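# Seat circuit board in enclosure slot, close both levers

## Task

Slide the board into the enclosure's empty upper slot with its component face upward and push it all the way in, then shut both of its levers. A lever counts as shut when it has clicked and sticks out perpendicular to the board's front panel; fully open means it lies flush along the panel. A lever can only catch its tab when it starts from fully open, and shutting both levers is what pulls the board fully in. At the end the enclosure must stand level on its own feet with none of them hanging past the bench edge, and nothing may count as done if it only stays in place because the robot holds it. Release everything and pull the arms away once finished.

## Robot and tools

ROBOT. Two xArm6 arms with parallel grippers, named left_arm and right_arm. The names are labels only; left_arm sits on the +y side. Base poses in the scene frame: left_arm at (-0.038, +0.336, 0) m, quat_wxyz (+0.998, 0, 0, -0.066); right_arm at (+0.020, -0.318, 0) m, quat_wxyz (+0.998, 0, 0, -0.060).

SCENE FRAME. Origin on the table surface midway between the arms, +x out over the table, +z up. Printed gripper positions (metres) and orientations (quat_wxyz) use this frame, and can be somewhat off at long reach. A gripper's fingers point along its own +z and close along its own y. end_effector_position is the point between closed finger pads, about 2 cm short of the fingertips; closing pushes the tips roughly 10 mm further along +z.

execute_actions. Argument actions is a list holding zero or one item. An empty list ([]) commands nothing and just reports the current state. A move item is {"rows": [...], "steps": n}: rows holds 1 to 15 rows, steps is 1 to 15 (default 15), each step lasting 1/30 s. Each row is used for one step; if rows run out, the last row keeps being applied. A wait item is {"steps": n} with no rows, n up to 300; it sends nothing and returns once n steps have elapsed since the previous result, with the time spent replying included. Optional pictures (boolean) turns camera images on or off; by default they are included.

ROW LAYOUT. Every row is one flat list of 14 numbers covering both arms, even if only one moves: left_arm's six joints then its opening, then right_arm's six joints then its opening. Joint values are absolute target angles in radians, the same values shown in Joint positions, not offsets. Joint order and stated ranges: waist -6.283 to 6.283, shoulder -2.059 to 2.094, elbow -3.927 to 0.192, forearm roll -6.283 to 6.283, wrist pitch -1.693 to 3.142, wrist roll -6.283 to 6.283. The true ends may differ by up to 0.010 rad. A call is rejected outright (nothing sent) if a target exceeds an end by more than 0.010 rad and lies beyond that joint's last reported angle. A target past the real end is clipped there, and the result may then print "joint sent to its limit" (possibly referring to an earlier action still running); the absence of that line does not prove more travel exists. Opening is an absolute value from -1 (closed) to +1 (fully open, 0.084 m pad gap).

MOTION LIMITS. Joint targets move at most 3.14 rad/s, take 0.16 s to get up to speed, and all joints of an arm are timed to arrive together. Each step the commanded target stays within 0.623 rad of the measured angle, and if the targets would move the gripper more than 70 mm from where it is, they are scaled back. Large moves therefore need several calls or time. Between calls the arms keep heading for the last row sent, until everything has nearly stopped or a step is HELD.

RESULTS. The state line gives, per arm, gripper position, orientation and linear/angular velocities. Joint positions and Joint velocities list each arm's six joints (rad, rad/s) plus the pad gap (m, m/s). grip_measured is the measured opening on the command scale. "joint command not followed" means the clearance check altered or blocked some joint targets; the rest of the row was applied. HELD marks steps where all or part of your row was not sent. MOTOR HOT appears from 65 °C; at 80 °C an OVER-TEMPERATURE FAULT brakes that arm until it cools. A torque fault (contact torque at a joint's load limit) stops the arm, backs the joint off slightly, holds 10 s and drops the rest of the call. Load limits in N m: waist 46.5, shoulder 46.5, elbow 27.9, forearm roll 27.9, wrist pitch 18.6, wrist roll 18.6; carried weight counts.

GRIPPING. To keep hold, command an opening clearly lower than grip_measured; a bigger gap squeezes harder, up to about 24 N per pad for parts up to roughly 6 cm wide. -1 gives full force on parts about 0.5 mm thick or more. Resending the read grip_measured still presses lightly, less on wider parts, which may slip. Fast closing can overshoot the force. Holding loads heats motors.

CAMERAS. cam_low, cam_left_wrist, cam_right_wrist, each 504x504, returned in that order. zoom_image takes camera (one of those names) and region [x0, y0, x1, y1] in that image's pixels from the top-left corner, no larger than 504 by 504, and gives a closer view of the latest image.

OTHER TOOLS. read_manual (section, default "licences") only returns URDF licence text. finished_scene takes scene, the current scene's number; it ends that scene irreversibly, grades it and reports success. Replying without any tool call ends everything.

AVOID. Dropping or knocking anything off the table (automatic failure), the arms colliding or pushing on each other, slams, slips and hard shoves, and long heavy holds. Before finishing, open the grippers and retract both arms so the board, levers and enclosure rest unsupported.

Each tool is called after ">>>" by a JSON object that holds its "method" and its "body", one argument or row to a line.

## Session

>>> {"method": "execute_actions", "body": {
  "actions": []
}}

Scene clock: 0.00 s of 6000.00 s.
left_arm: end_effector_position=(+0.5220, +0.7030, +0.3436) grip_measured=+1.00 end_effector_quat_wxyz=(+0.252, +0.109, +0.723, +0.634) end_effector_velocity=(-0.000, +0.000, +0.000) end_effector_angular_velocity=(+0.001, +0.001, +0.000) | right_arm: end_effector_position=(+0.3258, +0.2872, +0.1889) grip_measured=+1.00 end_effector_quat_wxyz=(-0.361, +0.888, +0.108, +0.265) end_effector_velocity=(+0.001, -0.001, -0.001) end_effector_angular_velocity=(-0.001, -0.000, -0.001)
Joint positions: left_arm=[ 0.389  0.525 -1.317 -1.008 -0.988 -1.152  0.084] | right_arm=[ 1.291  0.419 -1.074  0.327 -0.284  0.568  0.084]
Joint velocities: left_arm=[ 0.     0.    -0.     0.    -0.     0.001 -0.   ] | right_arm=[-0.001 -0.     0.002  0.    -0.    -0.001 -0.   ]

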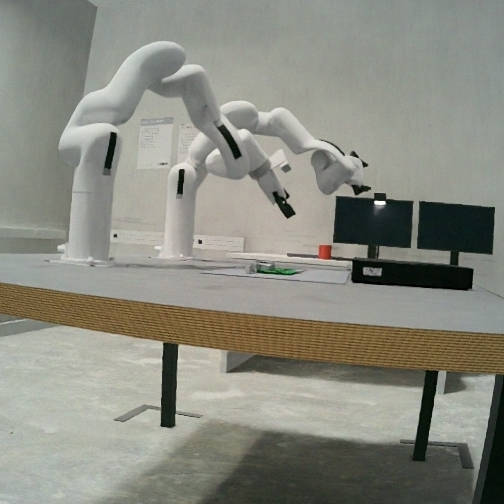

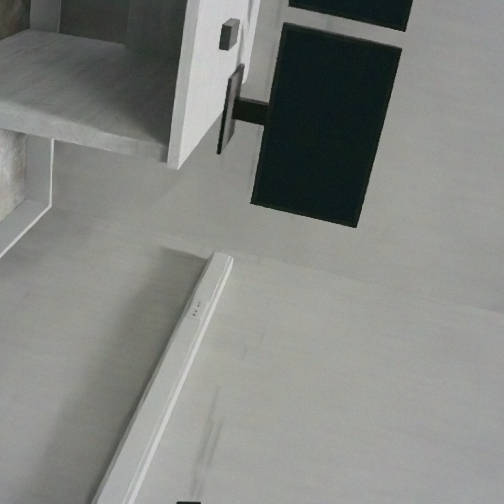

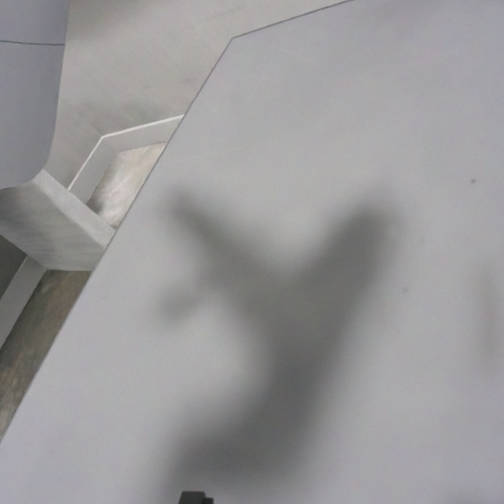

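>>> {"method": "execute_actions", "body": {
  "actions": [
    {"rows":[[0.389,0.525,-1.317,-1.008,-0.988,-1.152,1,0.5,0,-1.6,0,1.6,0.38,1]]}
  ],
  "pictures": false
}}

>>> {"method": "execute_actions", "body": {
  "actions": [
    {"steps":45}
  ]
}}

>>> {"method": "zoom_image", "body": {
  "camera": "cam_low",
  "region": [200,220,490,320]
}}

Scene clock: 5.53 s of 6000.00 s.
left_arm: end_effector_position=(+0.5219, +0.7032, +0.3439) grip_measured=+1.00 end_effector_quat_wxyz=(+0.252, +0.109, +0.723, +0.634) end_effector_velocity=(-0.000, +0.000, +0.000) end_effector_angular_velocity=(+0.000, -0.001, +0.001) | right_arm: end_effector_position=(+0.4421, +0.2504, +0.3127) grip_measured=+1.00 end_effector_quat_wxyz=(-0.359, +0.870, +0.093, +0.324) end_effector_velocity=(+0.266, -0.168, +0.240) end_effector_angular_velocity=(-0.047, -0.197, -0.238)
Joint positions: left_arm=[ 0.389  0.525 -1.317 -1.008 -0.988 -1.152  0.084] | right_arm=[ 1.083  0.294 -1.231  0.23  -0.075  0.512  0.084]
Joint velocities: left_arm=[ 0.     0.    -0.    -0.    -0.001 -0.     0.   ] | right_arm=[-0.51  -0.255 -0.318 -0.2    0.511 -0.114 -0.   ]
Steps of this call (steps 1 to 90: nothing new was sent; then 2.03 s passed at rest; steps 91 to 105: all 15 steps of this action). Readings (joint positions):
91: left_arm=[0.389 0.525 -1.317 -1.008 -0.988 -1.152] | right_arm=[1.291 0.419 -1.074 0.327 -0.284 0.568]
92: left_arm=[0.389 0.525 -1.317 -1.008 -0.988 -1.152] | right_arm=[1.289 0.418 -1.076 0.325 -0.280 0.567]
94: left_arm=[0.389 0.525 -1.317 -1.008 -0.988 -1.152] | right_arm=[1.264 0.403 -1.094 0.310 -0.251 0.559]
98: left_arm=[0.389 0.525 -1.317 -1.008 -0.988 -1.152] | right_arm=[1.198 0.357 -1.153 0.279 -0.190 0.541]
105: the state above

Scene clock: 7.03 s of 6000.00 s.
left_arm: end_effector_position=(+0.5219, +0.7032, +0.3439) grip_measured=+1.00 end_effector_quat_wxyz=(+0.252, +0.109, +0.723, +0.634) end_effector_velocity=(-0.000, +0.000, -0.000) end_effector_angular_velocity=(+0.000, +0.000, +0.001) | right_arm: end_effector_position=(+0.4595, -0.1414, +0.3880) grip_measured=+1.00 end_effector_quat_wxyz=(-0.003, +1.000, +0.001, +0.007) end_effector_velocity=(-0.041, -0.028, -0.007) end_effector_angular_velocity=(-0.074, +0.163, -0.012)
Joint positions: left_arm=[ 0.389  0.525 -1.317 -1.008 -0.988 -1.152  0.084] | right_arm=[ 0.502  0.001 -1.599  0.001  1.584  0.38   0.084]
Joint velocities: left_arm=[ 0.     0.001 -0.     0.    -0.    -0.     0.   ] | right_arm=[-0.019 -0.007 -0.015 -0.008  0.2   -0.007 -0.   ]
Steps of this call (steps 1 to 45: the robot went on to your last target). Readings (joint positions):
1: left_arm=[0.389 0.525 -1.317 -1.008 -0.988 -1.152] | right_arm=[1.065 0.286 -1.242 0.223 -0.058 0.508]
2: left_arm=[0.389 0.525 -1.317 -1.008 -0.988 -1.152] | right_arm=[1.048 0.277 -1.253 0.216 -0.040 0.505]
4: left_arm=[0.389 0.525 -1.317 -1.008 -0.988 -1.152] | right_arm=[1.015 0.260 -1.274 0.203 -0.003 0.497]
8: left_arm=[0.389 0.525 -1.317 -1.008 -0.988 -1.152] | right_arm=[0.947 0.226 -1.317 0.176 0.079 0.482]
45: the state above

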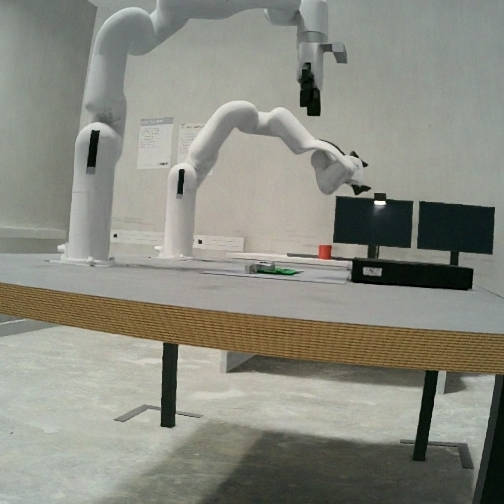

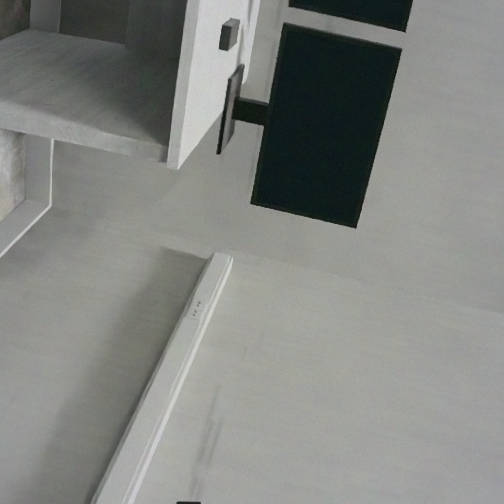

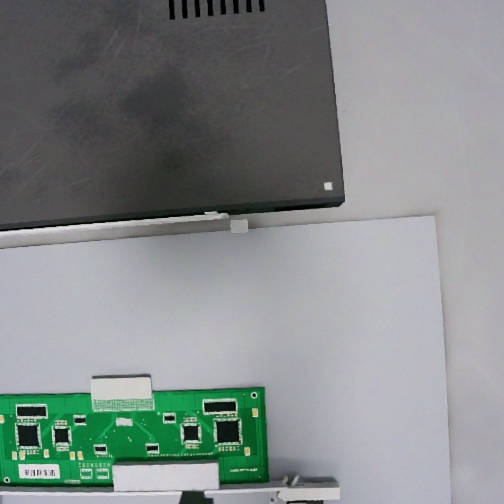

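Region (200, 220, 490, 320) of cam_low's 504x504 image, scaled by 1.738, with more detail than that image has; it fills the top 174 rows of this view, and the rest is white.

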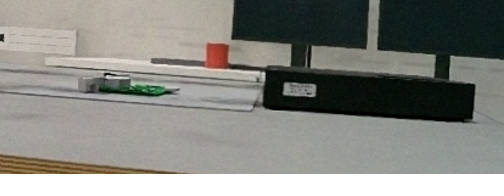

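>>> {"method": "execute_actions", "body": {
  "actions": [
    {"rows":[[0.3,0,-1.2,0,1.2,0.168,1,0.9,-0.3,-1.3,0,1.6,0.78,1]]}
  ],
  "pictures": false
}}

>>> {"method": "execute_actions", "body": {
  "actions": [
    {"steps":50}
  ]
}}

Scene clock: 10.43 s of 6000.00 s.
left_arm: end_effector_position=(+0.6033, +0.6003, +0.4564) grip_measured=+1.00 end_effector_quat_wxyz=(+0.247, +0.435, +0.583, +0.640) end_effector_velocity=(+0.156, -0.327, +0.180) end_effector_angular_velocity=(+1.384, +1.145, -1.302) | right_arm: end_effector_position=(+0.3228, -0.0586, +0.3922) grip_measured=+1.00 end_effector_quat_wxyz=(-0.000, +1.000, +0.001, +0.000) end_effector_velocity=(-0.318, +0.121, -0.005) end_effector_angular_velocity=(+0.007, -0.003, +0.020)
Joint positions: left_arm=[ 0.346  0.268 -1.261 -0.634 -0.614 -0.778  0.084] | right_arm=[ 0.828 -0.246 -1.354  0.     1.6    0.707  0.084]
Joint velocities: left_arm=[-0.093 -0.554  0.122  1.1    1.098  1.096  0.   ] | right_arm=[ 0.749 -0.565  0.553  0.003  0.004  0.729 -0.   ]
Steps of this call (steps 1 to 30: the robot went on to your last target; steps 31 to 87: nothing new was sent; steps 88 to 102: all 15 steps of this action). Readings (joint positions):
88: left_arm=[0.389 0.525 -1.317 -1.008 -0.988 -1.152] | right_arm=[0.500 -0.000 -1.600 -0.000 1.600 0.380]
89: left_arm=[0.389 0.523 -1.316 -1.005 -0.985 -1.149] | right_arm=[0.502 -0.002 -1.598 -0.000 1.600 0.383]
91: left_arm=[0.385 0.497 -1.304 -0.969 -0.947 -1.111] | right_arm=[0.535 -0.027 -1.569 -0.001 1.599 0.420]
95: left_arm=[0.368 0.402 -1.292 -0.857 -0.838 -1.001] | right_arm=[0.645 -0.109 -1.492 0.000 1.600 0.525]
102: the state above

Scene clock: 12.10 s of 6000.00 s.
left_arm: end_effector_position=(+0.4322, +0.4156, +0.2482) grip_measured=+1.00 end_effector_quat_wxyz=(-0.000, +1.000, -0.000, +0.000) end_effector_velocity=(-0.001, +0.000, +0.000) end_effector_angular_velocity=(-0.001, +0.004, +0.002) | right_arm: end_effector_position=(+0.2924, -0.0486, +0.3906) grip_measured=+1.00 end_effector_quat_wxyz=(+0.000, +1.000, +0.000, +0.000) end_effector_velocity=(+0.000, +0.000, +0.000) end_effector_angular_velocity=(-0.001, +0.000, -0.001)
Joint positions: left_arm=[ 0.3   -0.    -1.2   -0.     1.2    0.168  0.084] | right_arm=[ 0.9   -0.3   -1.3    0.     1.6    0.78   0.084]
Joint velocities: left_arm=[ 0.001 -0.001  0.     0.     0.005 -0.002  0.   ] | right_arm=[ 0.     0.001 -0.002 -0.     0.001  0.001 -0.   ]
Steps of this call (steps 1 to 50: the robot went on to your last target). Readings (joint positions):
1: left_arm=[0.342 0.249 -1.257 -0.596 -0.576 -0.740] | right_arm=[0.851 -0.263 -1.338 0.000 1.600 0.729]
2: left_arm=[0.339 0.231 -1.252 -0.556 -0.536 -0.700] | right_arm=[0.868 -0.276 -1.325 0.000 1.600 0.746]
4: left_arm=[0.333 0.196 -1.244 -0.472 -0.449 -0.613] | right_arm=[0.887 -0.290 -1.311 0.000 1.600 0.765]
8: left_arm=[0.321 0.122 -1.228 -0.295 -0.225 -0.389] | right_arm=[0.897 -0.297 -1.302 -0.000 1.600 0.777]
50: the state above

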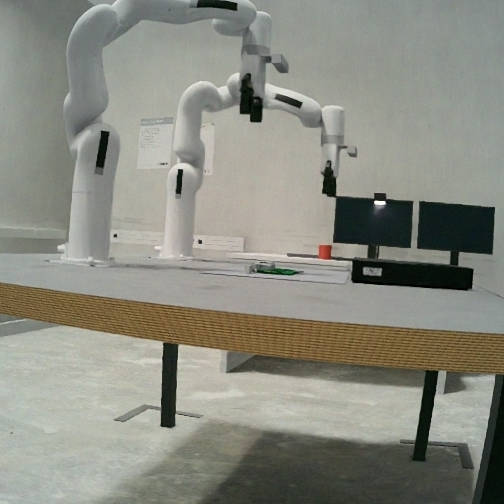

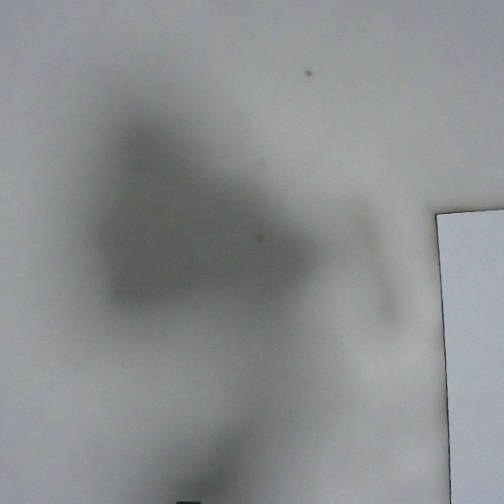

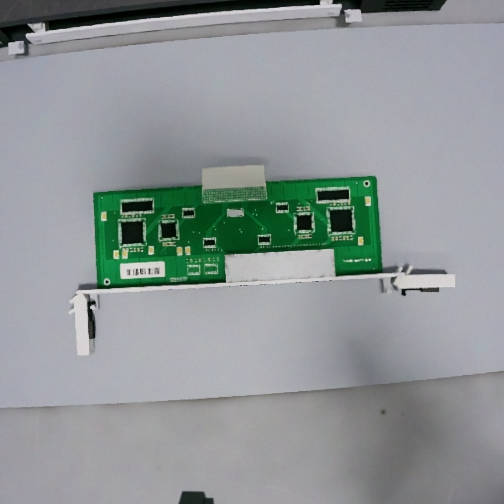

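>>> {"method": "zoom_image", "body": {
  "camera": "cam_right_wrist",
  "region": [40,270,140,370]
}}

>>> {"method": "zoom_image", "body": {
  "camera": "cam_right_wrist",
  "region": [360,240,470,320]
}}

>>> {"method": "zoom_image", "body": {
  "camera": "cam_low",
  "region": [230,245,390,295]
}}

Region (40, 270, 140, 370) of cam_right_wrist's 504x504 image, scaled by 5.040, with more detail than that image has.

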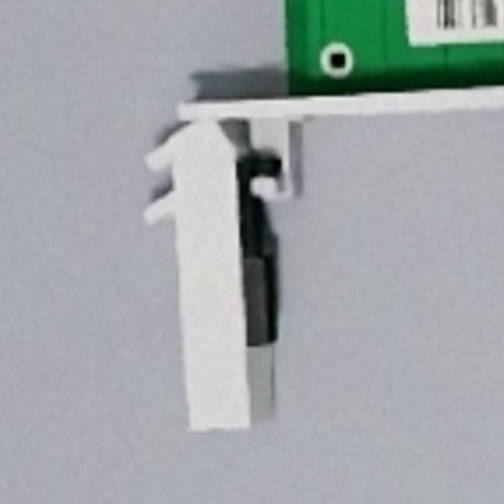

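Region (360, 240, 470, 320) of cam_right_wrist's 504x504 image, scaled by 4.582, with more detail than that image has; it fills the top 367 rows of this view, and the rest is white.

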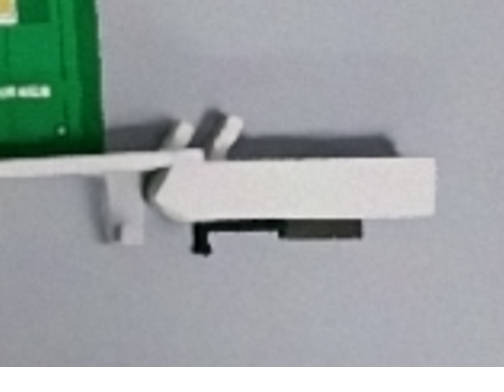

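Region (230, 245, 390, 295) of cam_low's 504x504 image, scaled by 3.150, with more detail than that image has; it fills the top 158 rows of this view, and the rest is white.

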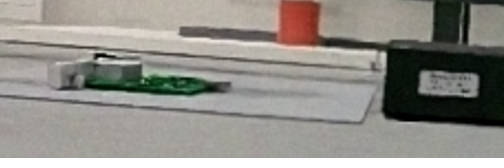

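>>> {"method": "execute_actions", "body": {
  "actions": [
    {"rows":[[-0.3,0.03,-0.707,0,0.677,-2.0,-1,0.87,0.122,-0.825,0,0.703,2.26,0.4]]}
  ],
  "pictures": false
}}

>>> {"method": "execute_actions", "body": {
  "actions": [
    {"steps":30}
  ],
  "pictures": false
}}

>>> {"method": "execute_actions", "body": {
  "actions": [
    {"rows":[[-0.521,0.03,-0.707,0,0.677,-2.224,-1,0.87,0.122,-0.825,0,0.703,2.26,0.4]]}
  ]
}}

Scene clock: 23.20 s of 6000.00 s.
left_arm: end_effector_position=(+0.4168, +0.2843, +0.1645) grip_measured=-1.00 end_effector_quat_wxyz=(-0.000, +0.999, +0.037, -0.000) end_effector_velocity=(-0.098, -0.283, -0.181) end_effector_angular_velocity=(+0.001, -0.002, +0.434) | right_arm: end_effector_position=(+0.3294, -0.0204, +0.2413) grip_measured=+0.39 end_effector_quat_wxyz=(+0.027, +0.983, -0.182, -0.019) end_effector_velocity=(+0.083, +0.061, -0.336) end_effector_angular_velocity=(+0.025, -0.128, -1.107)
Joint positions: left_arm=[ 0.019  0.014 -0.969 -0.     0.956 -0.186  0.   ] | right_arm=[ 0.886 -0.103 -1.079  0.     1.248  1.132  0.061]
Joint velocities: left_arm=[-0.638  0.031  0.523  0.    -0.556 -1.073  0.   ] | right_arm=[-0.032  0.452  0.505  0.001 -1.066  1.077 -0.   ]
Steps of this call (steps 1 to 15: the robot went on to your last target; steps 16 to 90: nothing new was sent; then 7.60 s passed at rest; steps 91 to 105: all 15 steps of this action). Readings (joint positions):
91: left_arm=[0.300 -0.000 -1.200 0.000 1.200 0.168] | right_arm=[0.900 -0.300 -1.300 0.000 1.600 0.780]
92: left_arm=[0.298 -0.000 -1.198 0.000 1.197 0.165] | right_arm=[0.900 -0.299 -1.299 -0.000 1.597 0.783]
94: left_arm=[0.267 -0.000 -1.174 0.000 1.166 0.129] | right_arm=[0.898 -0.280 -1.279 -0.000 1.560 0.819]
98: left_arm=[0.170 0.007 -1.092 -0.000 1.087 0.028] | right_arm=[0.894 -0.209 -1.196 0.000 1.461 0.919]
105: the state above

Scene clock: 24.20 s of 6000.00 s.
left_arm: end_effector_position=(+0.3373, +0.1631, +0.0801) grip_measured=-1.00 end_effector_quat_wxyz=(+0.000, +0.712, +0.702, +0.000) end_effector_velocity=(-0.002, -0.001, -0.002) end_effector_angular_velocity=(+0.002, +0.004, +0.136) | right_arm: end_effector_position=(+0.3453, -0.0151, +0.0805) grip_measured=+0.39 end_effector_quat_wxyz=(-0.000, +0.729, -0.685, +0.000) end_effector_velocity=(-0.001, -0.001, -0.002) end_effector_angular_velocity=(-0.003, +0.003, -0.005)
Joint positions: left_arm=[-0.3    0.03  -0.707 -0.     0.677 -1.989  0.   ] | right_arm=[ 0.87   0.122 -0.825 -0.     0.703  2.259  0.061]
Joint velocities: left_arm=[-0.003  0.002  0.002  0.     0.    -0.14   0.   ] | right_arm=[ 0.001  0.002  0.002  0.    -0.     0.005  0.   ]
Steps of this call (steps 1 to 30: the robot went on to your last target). Readings (joint positions):
1: left_arm=[-0.002 0.015 -0.952 -0.000 0.937 -0.223] | right_arm=[0.885 -0.088 -1.062 0.000 1.212 1.169]
2: left_arm=[-0.023 0.016 -0.934 -0.000 0.919 -0.263] | right_arm=[0.884 -0.073 -1.045 0.000 1.175 1.208]
4: left_arm=[-0.065 0.018 -0.900 -0.000 0.882 -0.348] | right_arm=[0.882 -0.043 -1.011 -0.000 1.102 1.295]
8: left_arm=[-0.147 0.022 -0.833 -0.000 0.811 -0.556] | right_arm=[0.878 0.016 -0.944 -0.000 0.960 1.510]
30: the state above

Scene clock: 24.70 s of 6000.00 s.
left_arm: end_effector_position=(+0.2908, +0.0862, +0.0798) grip_measured=-1.00 end_effector_quat_wxyz=(-0.000, +0.707, +0.707, -0.000) end_effector_velocity=(-0.006, -0.009, +0.001) end_effector_angular_velocity=(-0.000, -0.000, +0.016) | right_arm: end_effector_position=(+0.3451, -0.0152, +0.0802) grip_measured=+0.39 end_effector_quat_wxyz=(-0.000, +0.728, -0.685, +0.000) end_effector_velocity=(-0.001, -0.000, -0.000) end_effector_angular_velocity=(-0.001, +0.001, +0.002)
Joint positions: left_arm=[-0.518  0.03  -0.707 -0.     0.677 -2.22   0.   ] | right_arm=[ 0.87   0.122 -0.825 -0.     0.703  2.26   0.061]
Joint velocities: left_arm=[-0.027 -0.    -0.002 -0.     0.001 -0.043  0.   ] | right_arm=[ 0.001 -0.001  0.002 -0.     0.001 -0.001  0.   ]
Steps of this call (steps 1 to 15: all 15 steps of this action). Readings (joint positions):
1: left_arm=[-0.300 0.030 -0.707 0.000 0.677 -1.992] | right_arm=[0.870 0.122 -0.825 -0.000 0.703 2.260]
2: left_arm=[-0.302 0.030 -0.707 -0.000 0.677 -1.998] | right_arm=[0.870 0.122 -0.825 -0.000 0.703 2.260]
4: left_arm=[-0.337 0.030 -0.707 -0.000 0.677 -2.040] | right_arm=[0.870 0.122 -0.825 -0.000 0.703 2.260]
8: left_arm=[-0.464 0.030 -0.707 0.000 0.677 -2.162] | right_arm=[0.870 0.122 -0.825 -0.000 0.703 2.260]
15: the state above

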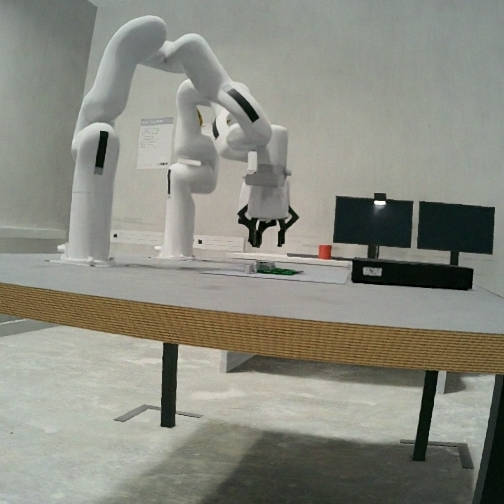

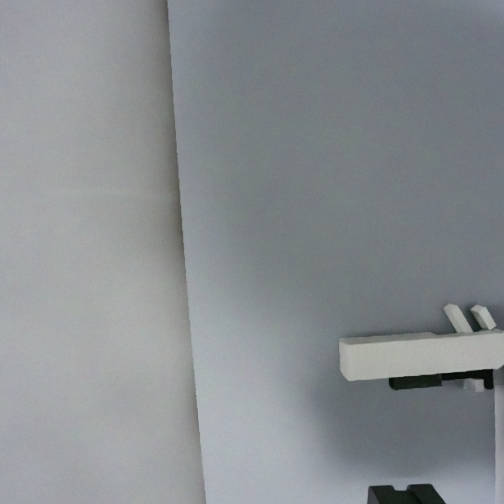

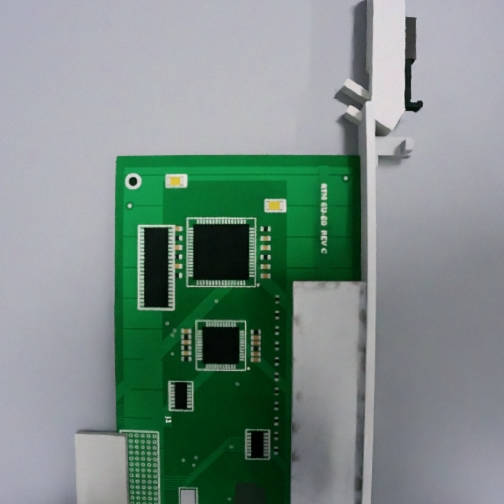

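>>> {"method": "execute_actions", "body": {
  "actions": [
    {"rows":[[-0.503,0.188,-0.725,0,0.537,-2.205,-1,0.858,0.254,-0.827,0,0.573,2.248,0.4]]}
  ],
  "pictures": false
}}

>>> {"method": "execute_actions", "body": {
  "actions": [
    {"rows":[[-0.503,0.188,-0.725,0,0.537,-2.205,-1,0.858,0.254,-0.827,0,0.573,2.248,0.1],[-0.503,0.188,-0.725,0,0.537,-2.205,-1,0.858,0.254,-0.827,0,0.573,2.248,-0.1],[-0.503,0.188,-0.725,0,0.537,-2.205,-1,0.858,0.254,-0.827,0,0.573,2.248,-0.25],[-0.503,0.188,-0.725,0,0.537,-2.205,-1,0.858,0.254,-0.827,0,0.573,2.248,-0.3],[-0.503,0.188,-0.725,0,0.537,-2.205,-1,0.858,0.254,-0.827,0,0.573,2.248,-0.35],[-0.503,0.188,-0.725,0,0.537,-2.205,-1,0.858,0.254,-0.827,0,0.573,2.248,-0.4],[-0.503,0.188,-0.725,0,0.537,-2.205,-1,0.858,0.254,-0.827,0,0.573,2.248,-0.5],[-0.503,0.188,-0.725,0,0.537,-2.205,-1,0.858,0.254,-0.827,0,0.573,2.248,-0.6],[-0.503,0.188,-0.725,0,0.537,-2.205,-1,0.858,0.254,-0.827,0,0.573,2.248,-0.9]]}
  ]
}}

>>> {"method": "zoom_image", "body": {
  "camera": "cam_low",
  "region": [220,225,380,295]
}}

Scene clock: 31.87 s of 6000.00 s.
left_arm: end_effector_position=(+0.3035, +0.0843, +0.0314) grip_measured=-1.00 end_effector_quat_wxyz=(+0.001, +0.707, +0.707, +0.000) end_effector_velocity=(+0.000, +0.001, -0.004) end_effector_angular_velocity=(-0.001, -0.001, -0.002) | right_arm: end_effector_position=(+0.3535, -0.0147, +0.0327) grip_measured=+0.39 end_effector_quat_wxyz=(-0.001, +0.728, -0.685, +0.000) end_effector_velocity=(-0.001, -0.002, -0.005) end_effector_angular_velocity=(-0.002, +0.003, -0.003)
Joint positions: left_arm=[-0.503  0.186 -0.726 -0.     0.538 -2.205  0.   ] | right_arm=[ 0.858  0.252 -0.828 -0.     0.574  2.248  0.061]
Joint velocities: left_arm=[ 0.001  0.011  0.002  0.    -0.014  0.003  0.   ] | right_arm=[-0.002  0.011  0.004  0.    -0.012  0.001 -0.   ]
Steps of this call (steps 1 to 15: the robot went on to your last target; steps 16 to 90: nothing new was sent; then 3.67 s passed at rest; steps 91 to 105: all 15 steps of this action). Readings (joint positions):
91: left_arm=[-0.521 0.030 -0.707 -0.000 0.677 -2.224] | right_arm=[0.870 0.122 -0.825 -0.000 0.703 2.260]
92: left_arm=[-0.521 0.032 -0.707 -0.000 0.674 -2.224] | right_arm=[0.870 0.124 -0.825 -0.000 0.700 2.260]
94: left_arm=[-0.517 0.066 -0.715 -0.000 0.640 -2.219] | right_arm=[0.867 0.156 -0.830 -0.000 0.663 2.256]
98: left_arm=[-0.505 0.168 -0.718 0.000 0.560 -2.208] | right_arm=[0.859 0.240 -0.822 0.000 0.593 2.250]
105: the state above

Scene clock: 32.37 s of 6000.00 s.
left_arm: end_effector_position=(+0.3030, +0.0847, +0.0304) grip_measured=-1.00 end_effector_quat_wxyz=(+0.000, +0.707, +0.707, +0.000) end_effector_velocity=(-0.000, +0.001, -0.000) end_effector_angular_velocity=(+0.002, +0.002, +0.001) | right_arm: end_effector_position=(+0.3532, -0.0151, +0.0319) grip_measured=-0.46 end_effector_quat_wxyz=(-0.000, +0.728, -0.685, +0.000) end_effector_velocity=(-0.001, +0.001, -0.000) end_effector_angular_velocity=(-0.000, -0.001, +0.002)
Joint positions: left_arm=[-0.503  0.188 -0.725  0.     0.537 -2.205  0.   ] | right_arm=[ 0.858  0.254 -0.827 -0.     0.573  2.248  0.024]
Joint velocities: left_arm=[ 0.001  0.001  0.     0.     0.002 -0.     0.   ] | right_arm=[ 0.002  0.001  0.    -0.001 -0.002  0.001 -0.   ]
Steps of this call (steps 1 to 15: all 15 steps of this action). Readings (joint positions):
1: left_arm=[-0.503 0.186 -0.726 0.000 0.538 -2.205] | right_arm=[0.858 0.253 -0.828 -0.000 0.574 2.248]
2: left_arm=[-0.503 0.187 -0.725 0.000 0.537 -2.205] | right_arm=[0.858 0.253 -0.828 -0.000 0.573 2.248]
4: left_arm=[-0.503 0.187 -0.725 0.000 0.537 -2.205] | right_arm=[0.858 0.253 -0.827 -0.000 0.573 2.248]
8: left_arm=[-0.503 0.188 -0.725 0.000 0.537 -2.205] | right_arm=[0.858 0.254 -0.827 -0.000 0.573 2.248]
15: the state above

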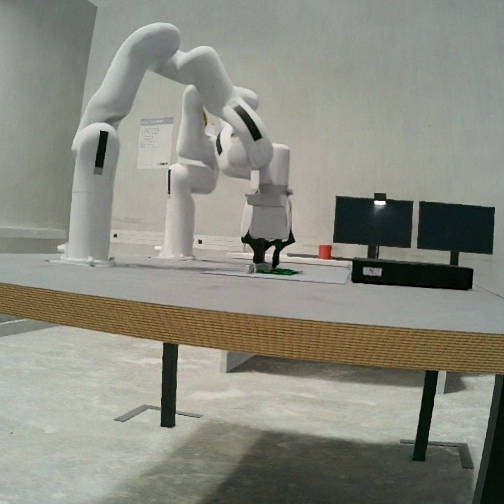

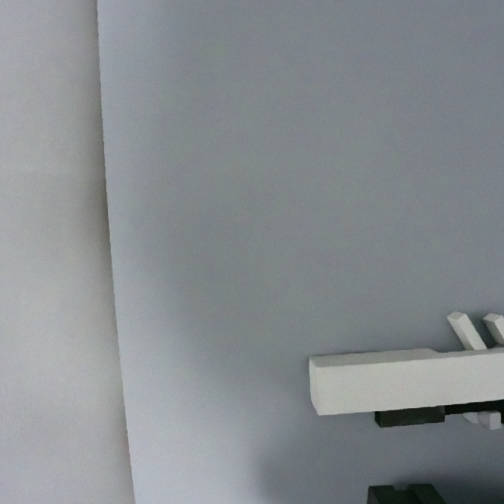

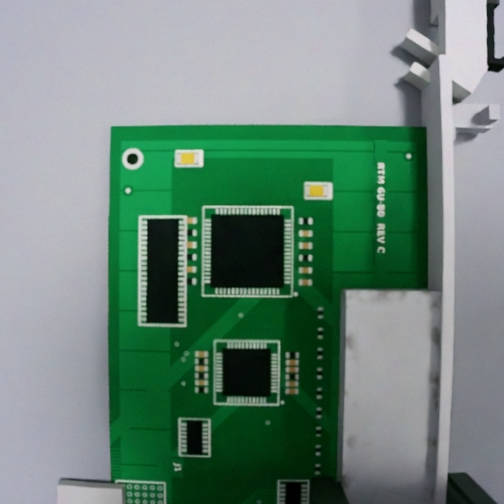

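Region (220, 225, 380, 295) of cam_low's 504x504 image, scaled by 3.150, with more detail than that image has; it fills the top 220 rows of this view, and the rest is white.

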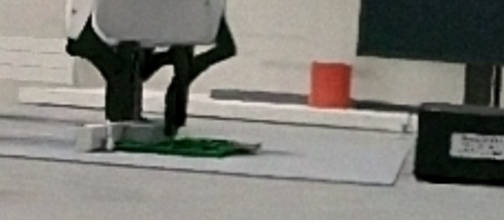

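>>> {"method": "execute_actions", "body": {
  "actions": [
    {"rows":[[-0.48,0.178,-0.694,0,0.516,-2.183,-1,0.858,0.254,-0.827,0,0.573,2.248,-1],[-0.48,0.178,-0.694,0,0.516,-2.183,-1,0.858,0.254,-0.827,0,0.573,2.248,-1],[-0.48,0.178,-0.694,0,0.516,-2.183,-1,0.858,0.254,-0.827,0,0.573,2.248,-1],[-0.48,0.178,-0.694,0,0.516,-2.183,-1,0.858,0.254,-0.827,0,0.573,2.248,-1],[-0.48,0.178,-0.694,0,0.516,-2.183,-1,0.858,0.254,-0.827,0,0.573,2.248,-1],[-0.472,0.17,-0.683,0,0.513,-2.175,-1,0.858,0.254,-0.827,0,0.573,2.248,-1],[-0.472,0.17,-0.683,0,0.513,-2.175,-1,0.858,0.254,-0.827,0,0.573,2.248,-1],[-0.464,0.162,-0.671,0,0.509,-2.167,-1,0.858,0.254,-0.827,0,0.573,2.248,-1],[-0.464,0.162,-0.671,0,0.509,-2.167,-1,0.858,0.254,-0.827,0,0.573,2.248,-1],[-0.447,0.147,-0.649,0,0.502,-2.15,-1,0.858,0.254,-0.827,0,0.573,2.248,-1]]}
  ]
}}

Scene clock: 36.93 s of 6000.00 s.
left_arm: end_effector_position=(+0.2999, +0.1125, +0.0262) grip_measured=-1.00 end_effector_quat_wxyz=(-0.000, +0.707, +0.707, -0.000) end_effector_velocity=(-0.010, +0.041, -0.006) end_effector_angular_velocity=(+0.009, +0.013, +0.004) | right_arm: end_effector_position=(+0.3530, -0.0152, +0.0317) grip_measured=-0.45 end_effector_quat_wxyz=(-0.000, +0.728, -0.685, +0.000) end_effector_velocity=(-0.001, -0.000, -0.001) end_effector_angular_velocity=(-0.002, +0.002, +0.000)
Joint positions: left_arm=[-0.452  0.152 -0.656 -0.     0.505 -2.156  0.   ] | right_arm=[ 0.858  0.254 -0.827  0.     0.573  2.248  0.024]
Joint velocities: left_arm=[ 0.071 -0.057  0.099  0.001 -0.027  0.067  0.   ] | right_arm=[ 0.001  0.001  0.001 -0.     0.     0.002 -0.   ]
Steps of this call (steps 1 to 15: the robot went on to your last target; steps 16 to 90: nothing new was sent; then 1.07 s passed at rest; steps 91 to 105: all 15 steps of this action). Readings (joint positions):
91: left_arm=[-0.503 0.188 -0.725 -0.000 0.537 -2.205] | right_arm=[0.858 0.254 -0.827 -0.000 0.573 2.248]
92: left_arm=[-0.502 0.187 -0.723 0.000 0.535 -2.203] | right_arm=[0.858 0.254 -0.827 -0.000 0.573 2.248]
94: left_arm=[-0.493 0.183 -0.711 0.000 0.527 -2.195] | right_arm=[0.858 0.254 -0.827 -0.000 0.573 2.248]
98: left_arm=[-0.480 0.177 -0.693 -0.000 0.518 -2.183] | right_arm=[0.858 0.254 -0.827 -0.000 0.573 2.248]
105: the state above

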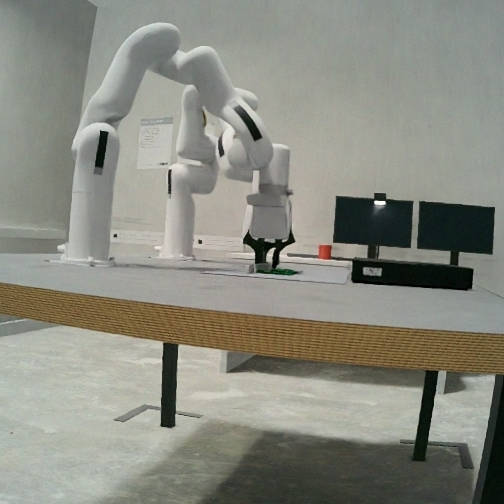

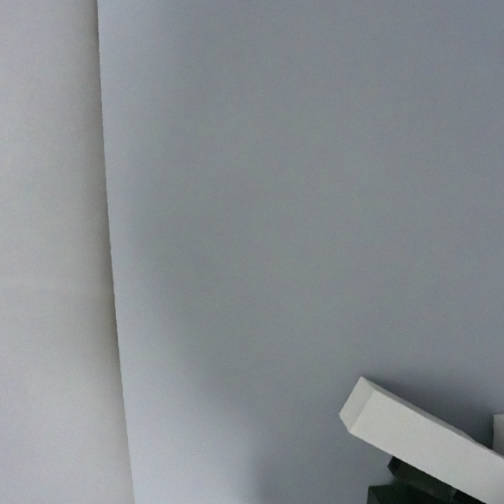

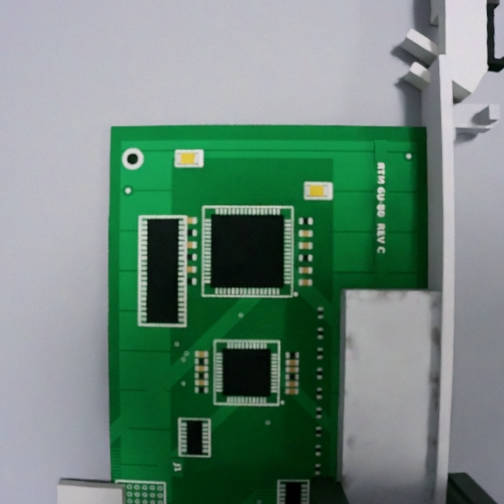

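>>> {"method": "execute_actions", "body": {
  "actions": [
    {"rows":[[-0.42,0.135,-0.632,0,0.497,-2.123,-1,0.858,0.254,-0.827,0,0.573,2.248,-1],[-0.42,0.135,-0.632,0,0.497,-2.123,-1,0.858,0.254,-0.827,0,0.573,2.248,-1],[-0.42,0.135,-0.632,0,0.497,-2.123,-1,0.858,0.254,-0.827,0,0.573,2.248,-1],[-0.39,0.122,-0.614,0,0.492,-2.095,-1,0.858,0.254,-0.827,0,0.573,2.248,-1],[-0.39,0.122,-0.614,0,0.492,-2.095,-1,0.858,0.254,-0.827,0,0.573,2.248,-1],[-0.39,0.122,-0.614,0,0.492,-2.095,-1,0.858,0.254,-0.827,0,0.573,2.248,-1],[-0.366,0.1105,-0.5975,0,0.487,-2.069,-1,0.858,0.254,-0.827,0,0.573,2.248,-1]]}
  ]
}}

Scene clock: 42.07 s of 6000.00 s.
left_arm: end_effector_position=(+0.3037, +0.1491, +0.0258) grip_measured=-1.00 end_effector_quat_wxyz=(-0.000, +0.707, +0.707, -0.000) end_effector_velocity=(+0.001, +0.010, -0.000) end_effector_angular_velocity=(-0.001, -0.001, -0.010) | right_arm: end_effector_position=(+0.3530, -0.0153, +0.0317) grip_measured=-0.45 end_effector_quat_wxyz=(-0.000, +0.728, -0.685, -0.000) end_effector_velocity=(-0.001, +0.000, -0.000) end_effector_angular_velocity=(-0.001, +0.001, +0.001)
Joint positions: left_arm=[-0.368  0.112 -0.599 -0.     0.488 -2.072  0.   ] | right_arm=[ 0.858  0.254 -0.827  0.     0.573  2.248  0.024]
Joint velocities: left_arm=[ 0.024 -0.012  0.018  0.    -0.008  0.033  0.   ] | right_arm=[ 0.001  0.001  0.001 -0.001 -0.     0.001  0.   ]
Steps of this call (steps 1 to 15: the robot went on to your last target; steps 16 to 90: nothing new was sent; then 1.63 s passed at rest; steps 91 to 105: all 15 steps of this action). Readings (joint positions):
91: left_arm=[-0.447 0.147 -0.649 0.000 0.502 -2.150] | right_arm=[0.858 0.254 -0.827 0.000 0.573 2.248]
92: left_arm=[-0.445 0.146 -0.648 0.000 0.501 -2.148] | right_arm=[0.858 0.254 -0.827 0.000 0.573 2.248]
94: left_arm=[-0.435 0.141 -0.641 0.000 0.500 -2.137] | right_arm=[0.858 0.254 -0.827 0.000 0.573 2.248]
98: left_arm=[-0.402 0.127 -0.621 -0.000 0.494 -2.106] | right_arm=[0.858 0.254 -0.827 0.000 0.573 2.248]
105: the state above

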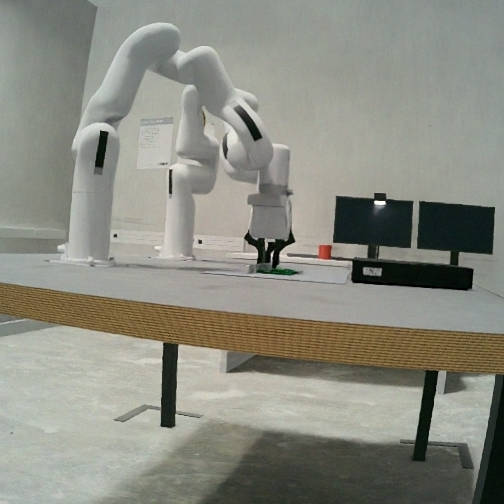

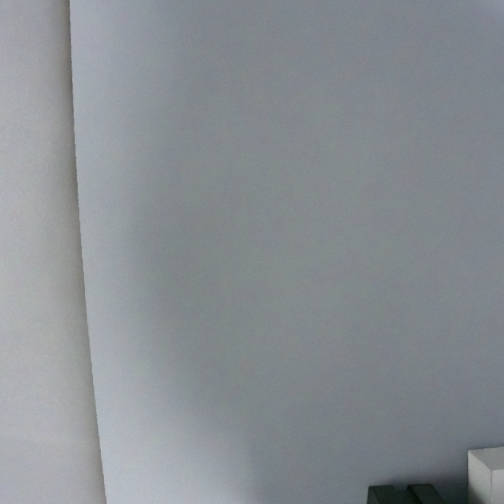

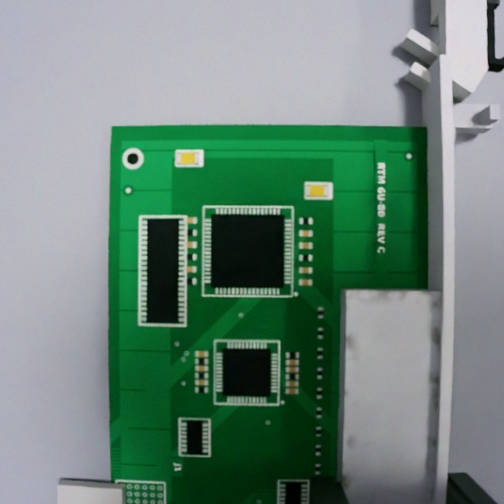

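>>> {"method": "execute_actions", "body": {
  "actions": [
    {"rows":[[-0.3,-0.1,-0.5,0,0.4,-1.5,-1,0.858,0.18,-0.84,0,0.66,2.248,-1]]}
  ],
  "pictures": false
}}

>>> {"method": "execute_actions", "body": {
  "actions": [
    {"rows":[[-0.12,-0.1,-0.3,0,-0.8,0,-1,0.798,0.435,-1.208,0,0.773,2.168,-1]]}
  ],
  "pictures": false
}}

>>> {"method": "execute_actions", "body": {
  "actions": [
    {"rows":[[-0.15,0.35,-0.3,0,-0.95,0,-1,0.798,0.435,-1.208,0,0.773,2.168,-1]]}
  ],
  "pictures": false
}}

>>> {"method": "execute_actions", "body": {
  "actions": [
    {"steps":25}
  ]
}}

>>> {"method": "zoom_image", "body": {
  "camera": "cam_low",
  "region": [260,225,400,295]
}}

Scene clock: 49.57 s of 6000.00 s.
left_arm: end_effector_position=(+0.3308, +0.1652, +0.0840) grip_measured=-1.00 end_effector_quat_wxyz=(+0.081, +0.854, +0.512, +0.055) end_effector_velocity=(-0.005, +0.009, +0.001) end_effector_angular_velocity=(+0.024, -0.029, -0.158) | right_arm: end_effector_position=(+0.3532, -0.0152, +0.0620) grip_measured=-0.38 end_effector_quat_wxyz=(+0.001, +0.728, -0.686, -0.000) end_effector_velocity=(-0.004, -0.003, -0.002) end_effector_angular_velocity=(-0.013, +0.011, +0.006)
Joint positions: left_arm=[-0.301 -0.096 -0.502  0.     0.402 -1.514  0.   ] | right_arm=[ 0.858  0.181 -0.839  0.     0.659  2.249  0.027]
Joint velocities: left_arm=[ 0.015 -0.038  0.045  0.001 -0.023  0.176  0.   ] | right_arm=[ 0.001 -0.002  0.005 -0.003  0.014 -0.002 -0.   ]
Steps of this call (steps 1 to 15: the robot went on to your last target; steps 16 to 90: nothing new was sent; then 4.00 s passed at rest; steps 91 to 105: all 15 steps of this action). Readings (joint positions):
91: left_arm=[-0.366 0.110 -0.597 -0.000 0.487 -2.069] | right_arm=[0.858 0.254 -0.827 -0.000 0.573 2.248]
92: left_arm=[-0.366 0.110 -0.597 0.000 0.487 -2.066] | right_arm=[0.858 0.252 -0.827 0.000 0.576 2.248]
94: left_arm=[-0.362 0.096 -0.589 0.000 0.481 -2.025] | right_arm=[0.858 0.231 -0.827 0.000 0.607 2.249]
98: left_arm=[-0.330 -0.003 -0.542 0.000 0.442 -1.760] | right_arm=[0.857 0.187 -0.841 0.000 0.648 2.249]
105: the state above

Scene clock: 50.07 s of 6000.00 s.
left_arm: end_effector_position=(+0.4196, +0.2075, +0.1646) grip_measured=-1.00 end_effector_quat_wxyz=(+0.188, +0.894, +0.187, +0.362) end_effector_velocity=(+0.158, -0.010, +0.360) end_effector_angular_velocity=(+0.916, -1.884, -1.175) | right_arm: end_effector_position=(+0.4371, +0.0191, +0.0591) grip_measured=-0.43 end_effector_quat_wxyz=(+0.001, +0.735, -0.678, -0.000) end_effector_velocity=(+0.020, +0.006, +0.000) end_effector_angular_velocity=(-0.001, +0.002, +0.006)
Joint positions: left_arm=[-0.142 -0.1   -0.327  0.    -0.414 -0.686  0.   ] | right_arm=[ 0.8    0.43  -1.198 -0.     0.771  2.169  0.025]
Joint velocities: left_arm=[ 0.071 -0.007  0.07   0.002 -1.629  1.866  0.   ] | right_arm=[-0.015  0.057 -0.09   0.001  0.035 -0.021 -0.002]
Steps of this call (steps 1 to 15: all 15 steps of this action). Readings (joint positions):
1: left_arm=[-0.301 -0.097 -0.501 0.000 0.402 -1.509] | right_arm=[0.858 0.181 -0.839 0.000 0.660 2.249]
2: left_arm=[-0.300 -0.097 -0.499 0.000 0.398 -1.503] | right_arm=[0.857 0.183 -0.841 0.000 0.661 2.248]
4: left_arm=[-0.289 -0.098 -0.487 0.000 0.357 -1.460] | right_arm=[0.852 0.210 -0.878 -0.000 0.675 2.239]
8: left_arm=[-0.212 -0.099 -0.404 0.000 0.082 -1.187] | right_arm=[0.821 0.340 -1.069 -0.000 0.730 2.198]
15: the state above

Scene clock: 50.57 s of 6000.00 s.
left_arm: end_effector_position=(+0.3988, +0.2097, +0.0790) grip_measured=-1.00 end_effector_quat_wxyz=(+0.068, +0.893, -0.113, +0.430) end_effector_velocity=(-0.046, +0.008, -0.097) end_effector_angular_velocity=(+0.312, -0.010, -0.251) | right_arm: end_effector_position=(+0.4394, +0.0198, +0.0595) grip_measured=-0.45 end_effector_quat_wxyz=(+0.001, +0.735, -0.678, -0.000) end_effector_velocity=(-0.000, -0.000, -0.001) end_effector_angular_velocity=(-0.001, +0.001, +0.001)
Joint positions: left_arm=[-0.149  0.323 -0.299  0.    -0.926 -0.031  0.   ] | right_arm=[ 0.798  0.435 -1.207 -0.     0.773  2.168  0.025]
Joint velocities: left_arm=[-0.012  0.365  0.016 -0.    -0.304  0.386  0.   ] | right_arm=[ 0.     0.001  0.    -0.    -0.    -0.    -0.001]
Steps of this call (steps 1 to 15: all 15 steps of this action). Readings (joint positions):
1: left_arm=[-0.139 -0.100 -0.324 0.000 -0.467 -0.621] | right_arm=[0.800 0.432 -1.201 -0.000 0.772 2.169]
2: left_arm=[-0.137 -0.099 -0.321 0.000 -0.520 -0.552] | right_arm=[0.799 0.433 -1.203 -0.000 0.773 2.169]
4: left_arm=[-0.135 -0.073 -0.318 -0.000 -0.622 -0.425] | right_arm=[0.799 0.433 -1.205 -0.000 0.773 2.168]
8: left_arm=[-0.142 0.103 -0.308 0.000 -0.754 -0.252] | right_arm=[0.798 0.434 -1.207 -0.000 0.773 2.168]
15: the state above

Scene clock: 51.40 s of 6000.00 s.
left_arm: end_effector_position=(+0.3965, +0.2100, +0.0732) grip_measured=-1.00 end_effector_quat_wxyz=(+0.061, +0.892, -0.127, +0.431) end_effector_velocity=(-0.000, +0.000, -0.001) end_effector_angular_velocity=(+0.001, +0.002, -0.000) | right_arm: end_effector_position=(+0.4399, +0.0200, +0.0599) grip_measured=-0.45 end_effector_quat_wxyz=(-0.000, +0.735, -0.678, +0.000) end_effector_velocity=(-0.000, +0.000, -0.000) end_effector_angular_velocity=(-0.000, +0.000, +0.000)
Joint positions: left_arm=[-0.15  0.35 -0.3  -0.   -0.95 -0.    0.  ] | right_arm=[ 0.798  0.435 -1.208 -0.     0.773  2.168  0.024]
Joint velocities: left_arm=[ 0.     0.001 -0.     0.     0.001  0.     0.   ] | right_arm=[ 0.     0.001 -0.001  0.     0.001 -0.    -0.   ]
Steps of this call (steps 1 to 25: the robot went on to your last target). Readings (joint positions):
1: left_arm=[-0.150 0.333 -0.299 0.000 -0.934 -0.020] | right_arm=[0.798 0.435 -1.207 -0.000 0.773 2.168]
2: left_arm=[-0.150 0.339 -0.300 0.000 -0.940 -0.013] | right_arm=[0.798 0.435 -1.207 -0.000 0.773 2.168]
4: left_arm=[-0.150 0.344 -0.301 -0.000 -0.946 -0.006] | right_arm=[0.798 0.435 -1.208 -0.000 0.773 2.168]
8: left_arm=[-0.150 0.348 -0.301 -0.000 -0.949 -0.001] | right_arm=[0.798 0.435 -1.208 -0.000 0.773 2.168]
25: the state above

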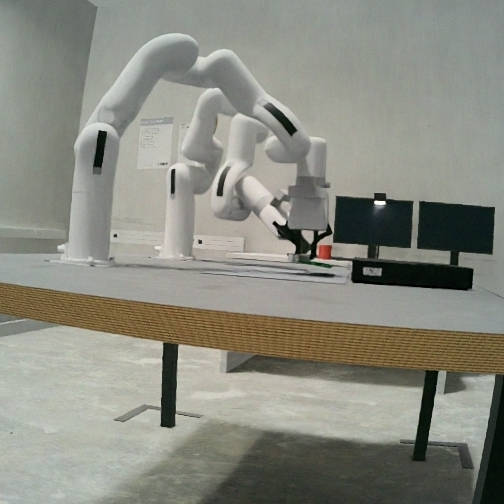

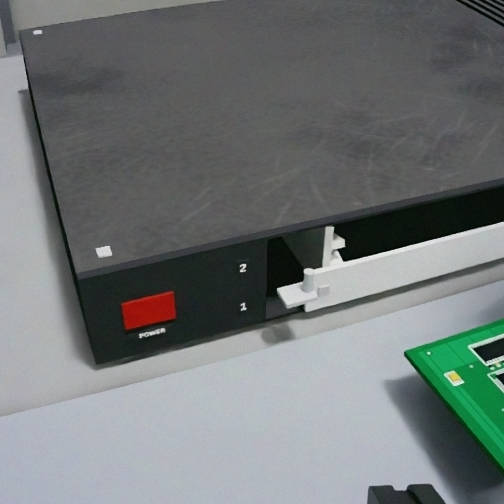

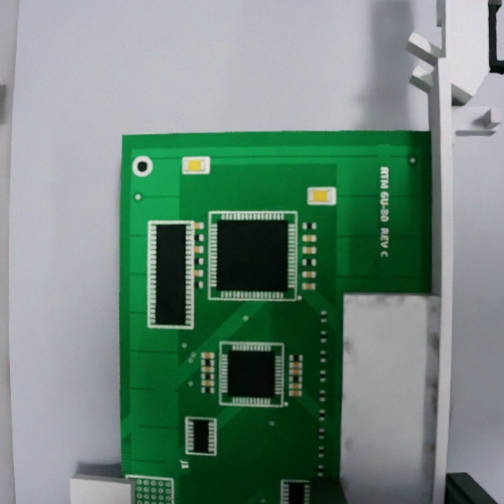

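Region (260, 225, 400, 295) of cam_low's 504x504 image, scaled by 3.600, with more detail than that image has.

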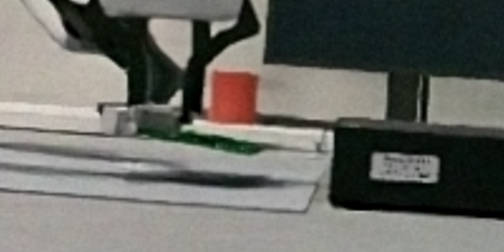

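>>> {"method": "execute_actions", "body": {
  "actions": [
    {"rows":[[-0.15,0.3,-0.3,0,-0.9,0,-1,0.798,0.46,-1.204,0,0.744,2.168,-1],[-0.15,0.3,-0.3,0,-0.9,0,-1,0.798,0.46,-1.204,0,0.744,2.168,-1],[-0.15,0.3,-0.3,0,-0.9,0,-1,0.798,0.47,-1.203,0,0.733,2.168,-1],[-0.15,0.3,-0.3,0,-0.9,0,-1,0.798,0.47,-1.203,0,0.733,2.168,-1],[-0.15,0.3,-0.3,0,-0.9,0,-1,0.798,0.48,-1.202,0,0.722,2.168,-1],[-0.15,0.3,-0.3,0,-0.9,0,-1,0.798,0.48,-1.202,0,0.722,2.168,-1],[-0.15,0.3,-0.3,0,-0.9,0,-1,0.798,0.488,-1.2,0,0.712,2.168,-1]]}
  ],
  "pictures": false
}}

>>> {"method": "execute_actions", "body": {
  "actions": [
    {"rows":[[-0.15,0.3,-0.3,0,-0.9,0,-1,0.798,0.488,-1.2,0,0.712,2.168,-0.2]],"steps":10}
  ],
  "pictures": false
}}

>>> {"method": "execute_actions", "body": {
  "actions": [
    {"rows":[[-0.15,0.3,-0.3,0,-0.9,0,-1,0.798,0.504,-1.199,0,0.695,2.168,-0.2]]}
  ]
}}

>>> {"method": "zoom_image", "body": {
  "camera": "cam_low",
  "region": [270,240,370,290]
}}

Scene clock: 58.47 s of 6000.00 s.
left_arm: end_effector_position=(+0.4008, +0.2088, +0.0834) grip_measured=-1.00 end_effector_quat_wxyz=(+0.061, +0.892, -0.127, +0.430) end_effector_velocity=(+0.001, -0.000, +0.001) end_effector_angular_velocity=(-0.001, -0.001, +0.000) | right_arm: end_effector_position=(+0.4402, +0.0204, +0.0343) grip_measured=-0.45 end_effector_quat_wxyz=(-0.001, +0.735, -0.678, +0.000) end_effector_velocity=(+0.002, +0.001, -0.006) end_effector_angular_velocity=(+0.004, -0.004, -0.002)
Joint positions: left_arm=[-0.15   0.301 -0.3    0.    -0.9    0.     0.   ] | right_arm=[ 0.798  0.486 -1.201  0.     0.714  2.168  0.024]
Joint velocities: left_arm=[-0.    -0.003 -0.001 -0.     0.003 -0.001  0.   ] | right_arm=[-0.001  0.014 -0.     0.001 -0.019  0.    -0.   ]
Steps of this call (steps 1 to 15: the robot went on to your last target; steps 16 to 90: nothing new was sent; then 3.57 s passed at rest; steps 91 to 105: all 15 steps of this action). Readings (joint positions):
91: left_arm=[-0.150 0.350 -0.300 -0.000 -0.950 0.000] | right_arm=[0.798 0.435 -1.208 0.000 0.773 2.168]
92: left_arm=[-0.150 0.348 -0.300 -0.000 -0.947 0.000] | right_arm=[0.798 0.436 -1.208 -0.000 0.771 2.168]
94: left_arm=[-0.150 0.329 -0.299 0.000 -0.927 0.000] | right_arm=[0.798 0.446 -1.208 0.000 0.758 2.168]
98: left_arm=[-0.150 0.305 -0.300 0.000 -0.906 0.000] | right_arm=[0.798 0.471 -1.202 0.000 0.733 2.168]
105: the state above

Scene clock: 58.80 s of 6000.00 s.
left_arm: end_effector_position=(+0.4009, +0.2088, +0.0837) grip_measured=-1.00 end_effector_quat_wxyz=(+0.061, +0.892, -0.127, +0.431) end_effector_velocity=(+0.000, +0.000, +0.000) end_effector_angular_velocity=(-0.001, -0.001, +0.001) | right_arm: end_effector_position=(+0.4401, +0.0201, +0.0331) grip_measured=-0.22 end_effector_quat_wxyz=(-0.000, +0.735, -0.678, +0.000) end_effector_velocity=(-0.002, -0.000, -0.001) end_effector_angular_velocity=(-0.003, +0.004, -0.000)
Joint positions: left_arm=[-0.15  0.3  -0.3   0.   -0.9  -0.    0.  ] | right_arm=[ 0.798  0.488 -1.2   -0.     0.712  2.168  0.035]
Joint velocities: left_arm=[ 0.     0.    -0.    -0.    -0.001 -0.001  0.   ] | right_arm=[0.001 0.001 0.002 0.001 0.003 0.001 0.002]
Steps of this call (steps 1 to 10: all 10 steps of this action). Readings (joint positions):
1: left_arm=[-0.150 0.300 -0.300 0.000 -0.900 0.000] | right_arm=[0.798 0.486 -1.201 0.000 0.713 2.168]
2: left_arm=[-0.150 0.300 -0.300 0.000 -0.900 0.000] | right_arm=[0.798 0.487 -1.201 0.000 0.713 2.168]
4: left_arm=[-0.150 0.300 -0.300 0.000 -0.900 -0.000] | right_arm=[0.798 0.487 -1.201 -0.000 0.712 2.168]
8: left_arm=[-0.150 0.300 -0.300 0.000 -0.900 -0.000] | right_arm=[0.798 0.488 -1.200 -0.000 0.712 2.168]
10: the state above

Scene clock: 59.30 s of 6000.00 s.
left_arm: end_effector_position=(+0.4009, +0.2088, +0.0837) grip_measured=-1.00 end_effector_quat_wxyz=(+0.061, +0.892, -0.127, +0.431) end_effector_velocity=(+0.000, +0.000, -0.000) end_effector_angular_velocity=(-0.000, +0.001, +0.001) | right_arm: end_effector_position=(+0.4402, +0.0203, +0.0259) grip_measured=-0.22 end_effector_quat_wxyz=(-0.001, +0.735, -0.678, +0.000) end_effector_velocity=(-0.001, +0.000, -0.001) end_effector_angular_velocity=(-0.000, +0.001, +0.000)
Joint positions: left_arm=[-0.15  0.3  -0.3  -0.   -0.9  -0.    0.  ] | right_arm=[ 0.798  0.503 -1.199 -0.     0.695  2.168  0.035]
Joint velocities: left_arm=[ 0.    -0.    -0.     0.     0.001 -0.001  0.   ] | right_arm=[ 0.001  0.002  0.001  0.    -0.002  0.    -0.   ]
Steps of this call (steps 1 to 15: all 15 steps of this action). Readings (joint positions):
1: left_arm=[-0.150 0.300 -0.300 0.000 -0.900 0.000] | right_arm=[0.798 0.488 -1.200 -0.000 0.712 2.168]
2: left_arm=[-0.150 0.300 -0.300 0.000 -0.900 -0.000] | right_arm=[0.798 0.489 -1.200 -0.000 0.710 2.168]
4: left_arm=[-0.150 0.300 -0.300 0.000 -0.900 -0.000] | right_arm=[0.798 0.495 -1.201 -0.000 0.703 2.168]
8: left_arm=[-0.150 0.300 -0.300 -0.000 -0.900 0.000] | right_arm=[0.798 0.502 -1.199 -0.000 0.697 2.168]
15: the state above

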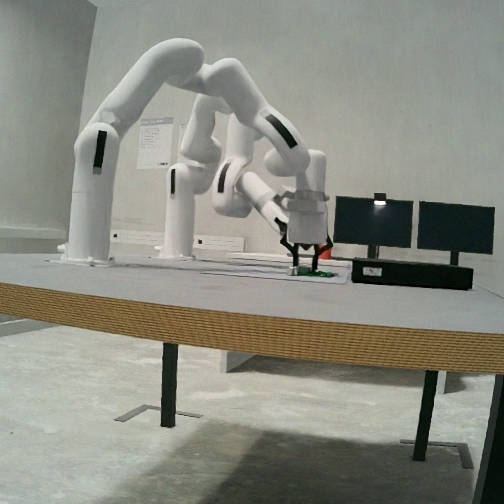

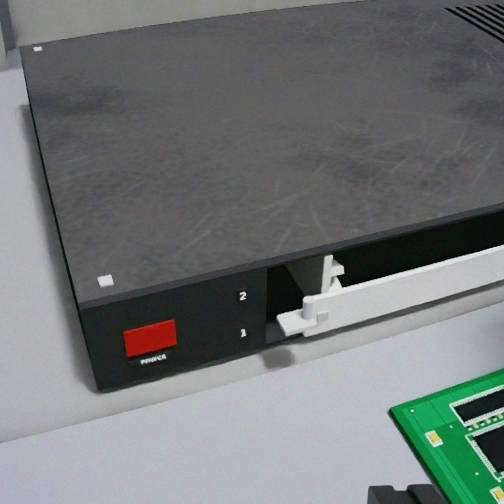

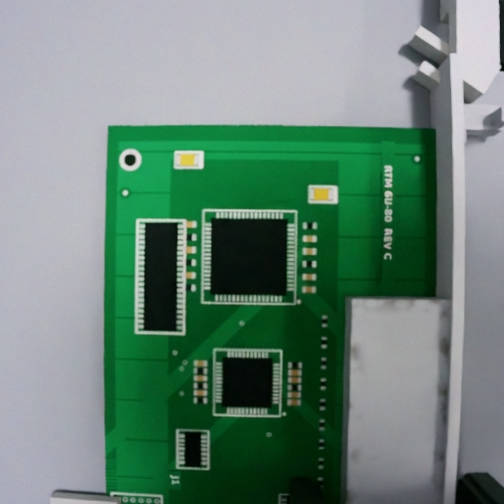

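Region (270, 240, 370, 290) of cam_low's 504x504 image, scaled by 5.040, with more detail than that image has.

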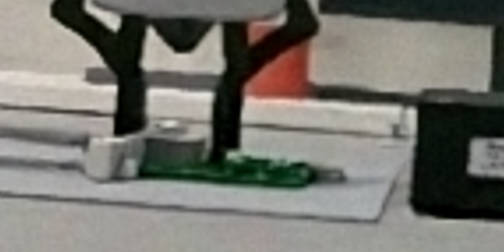

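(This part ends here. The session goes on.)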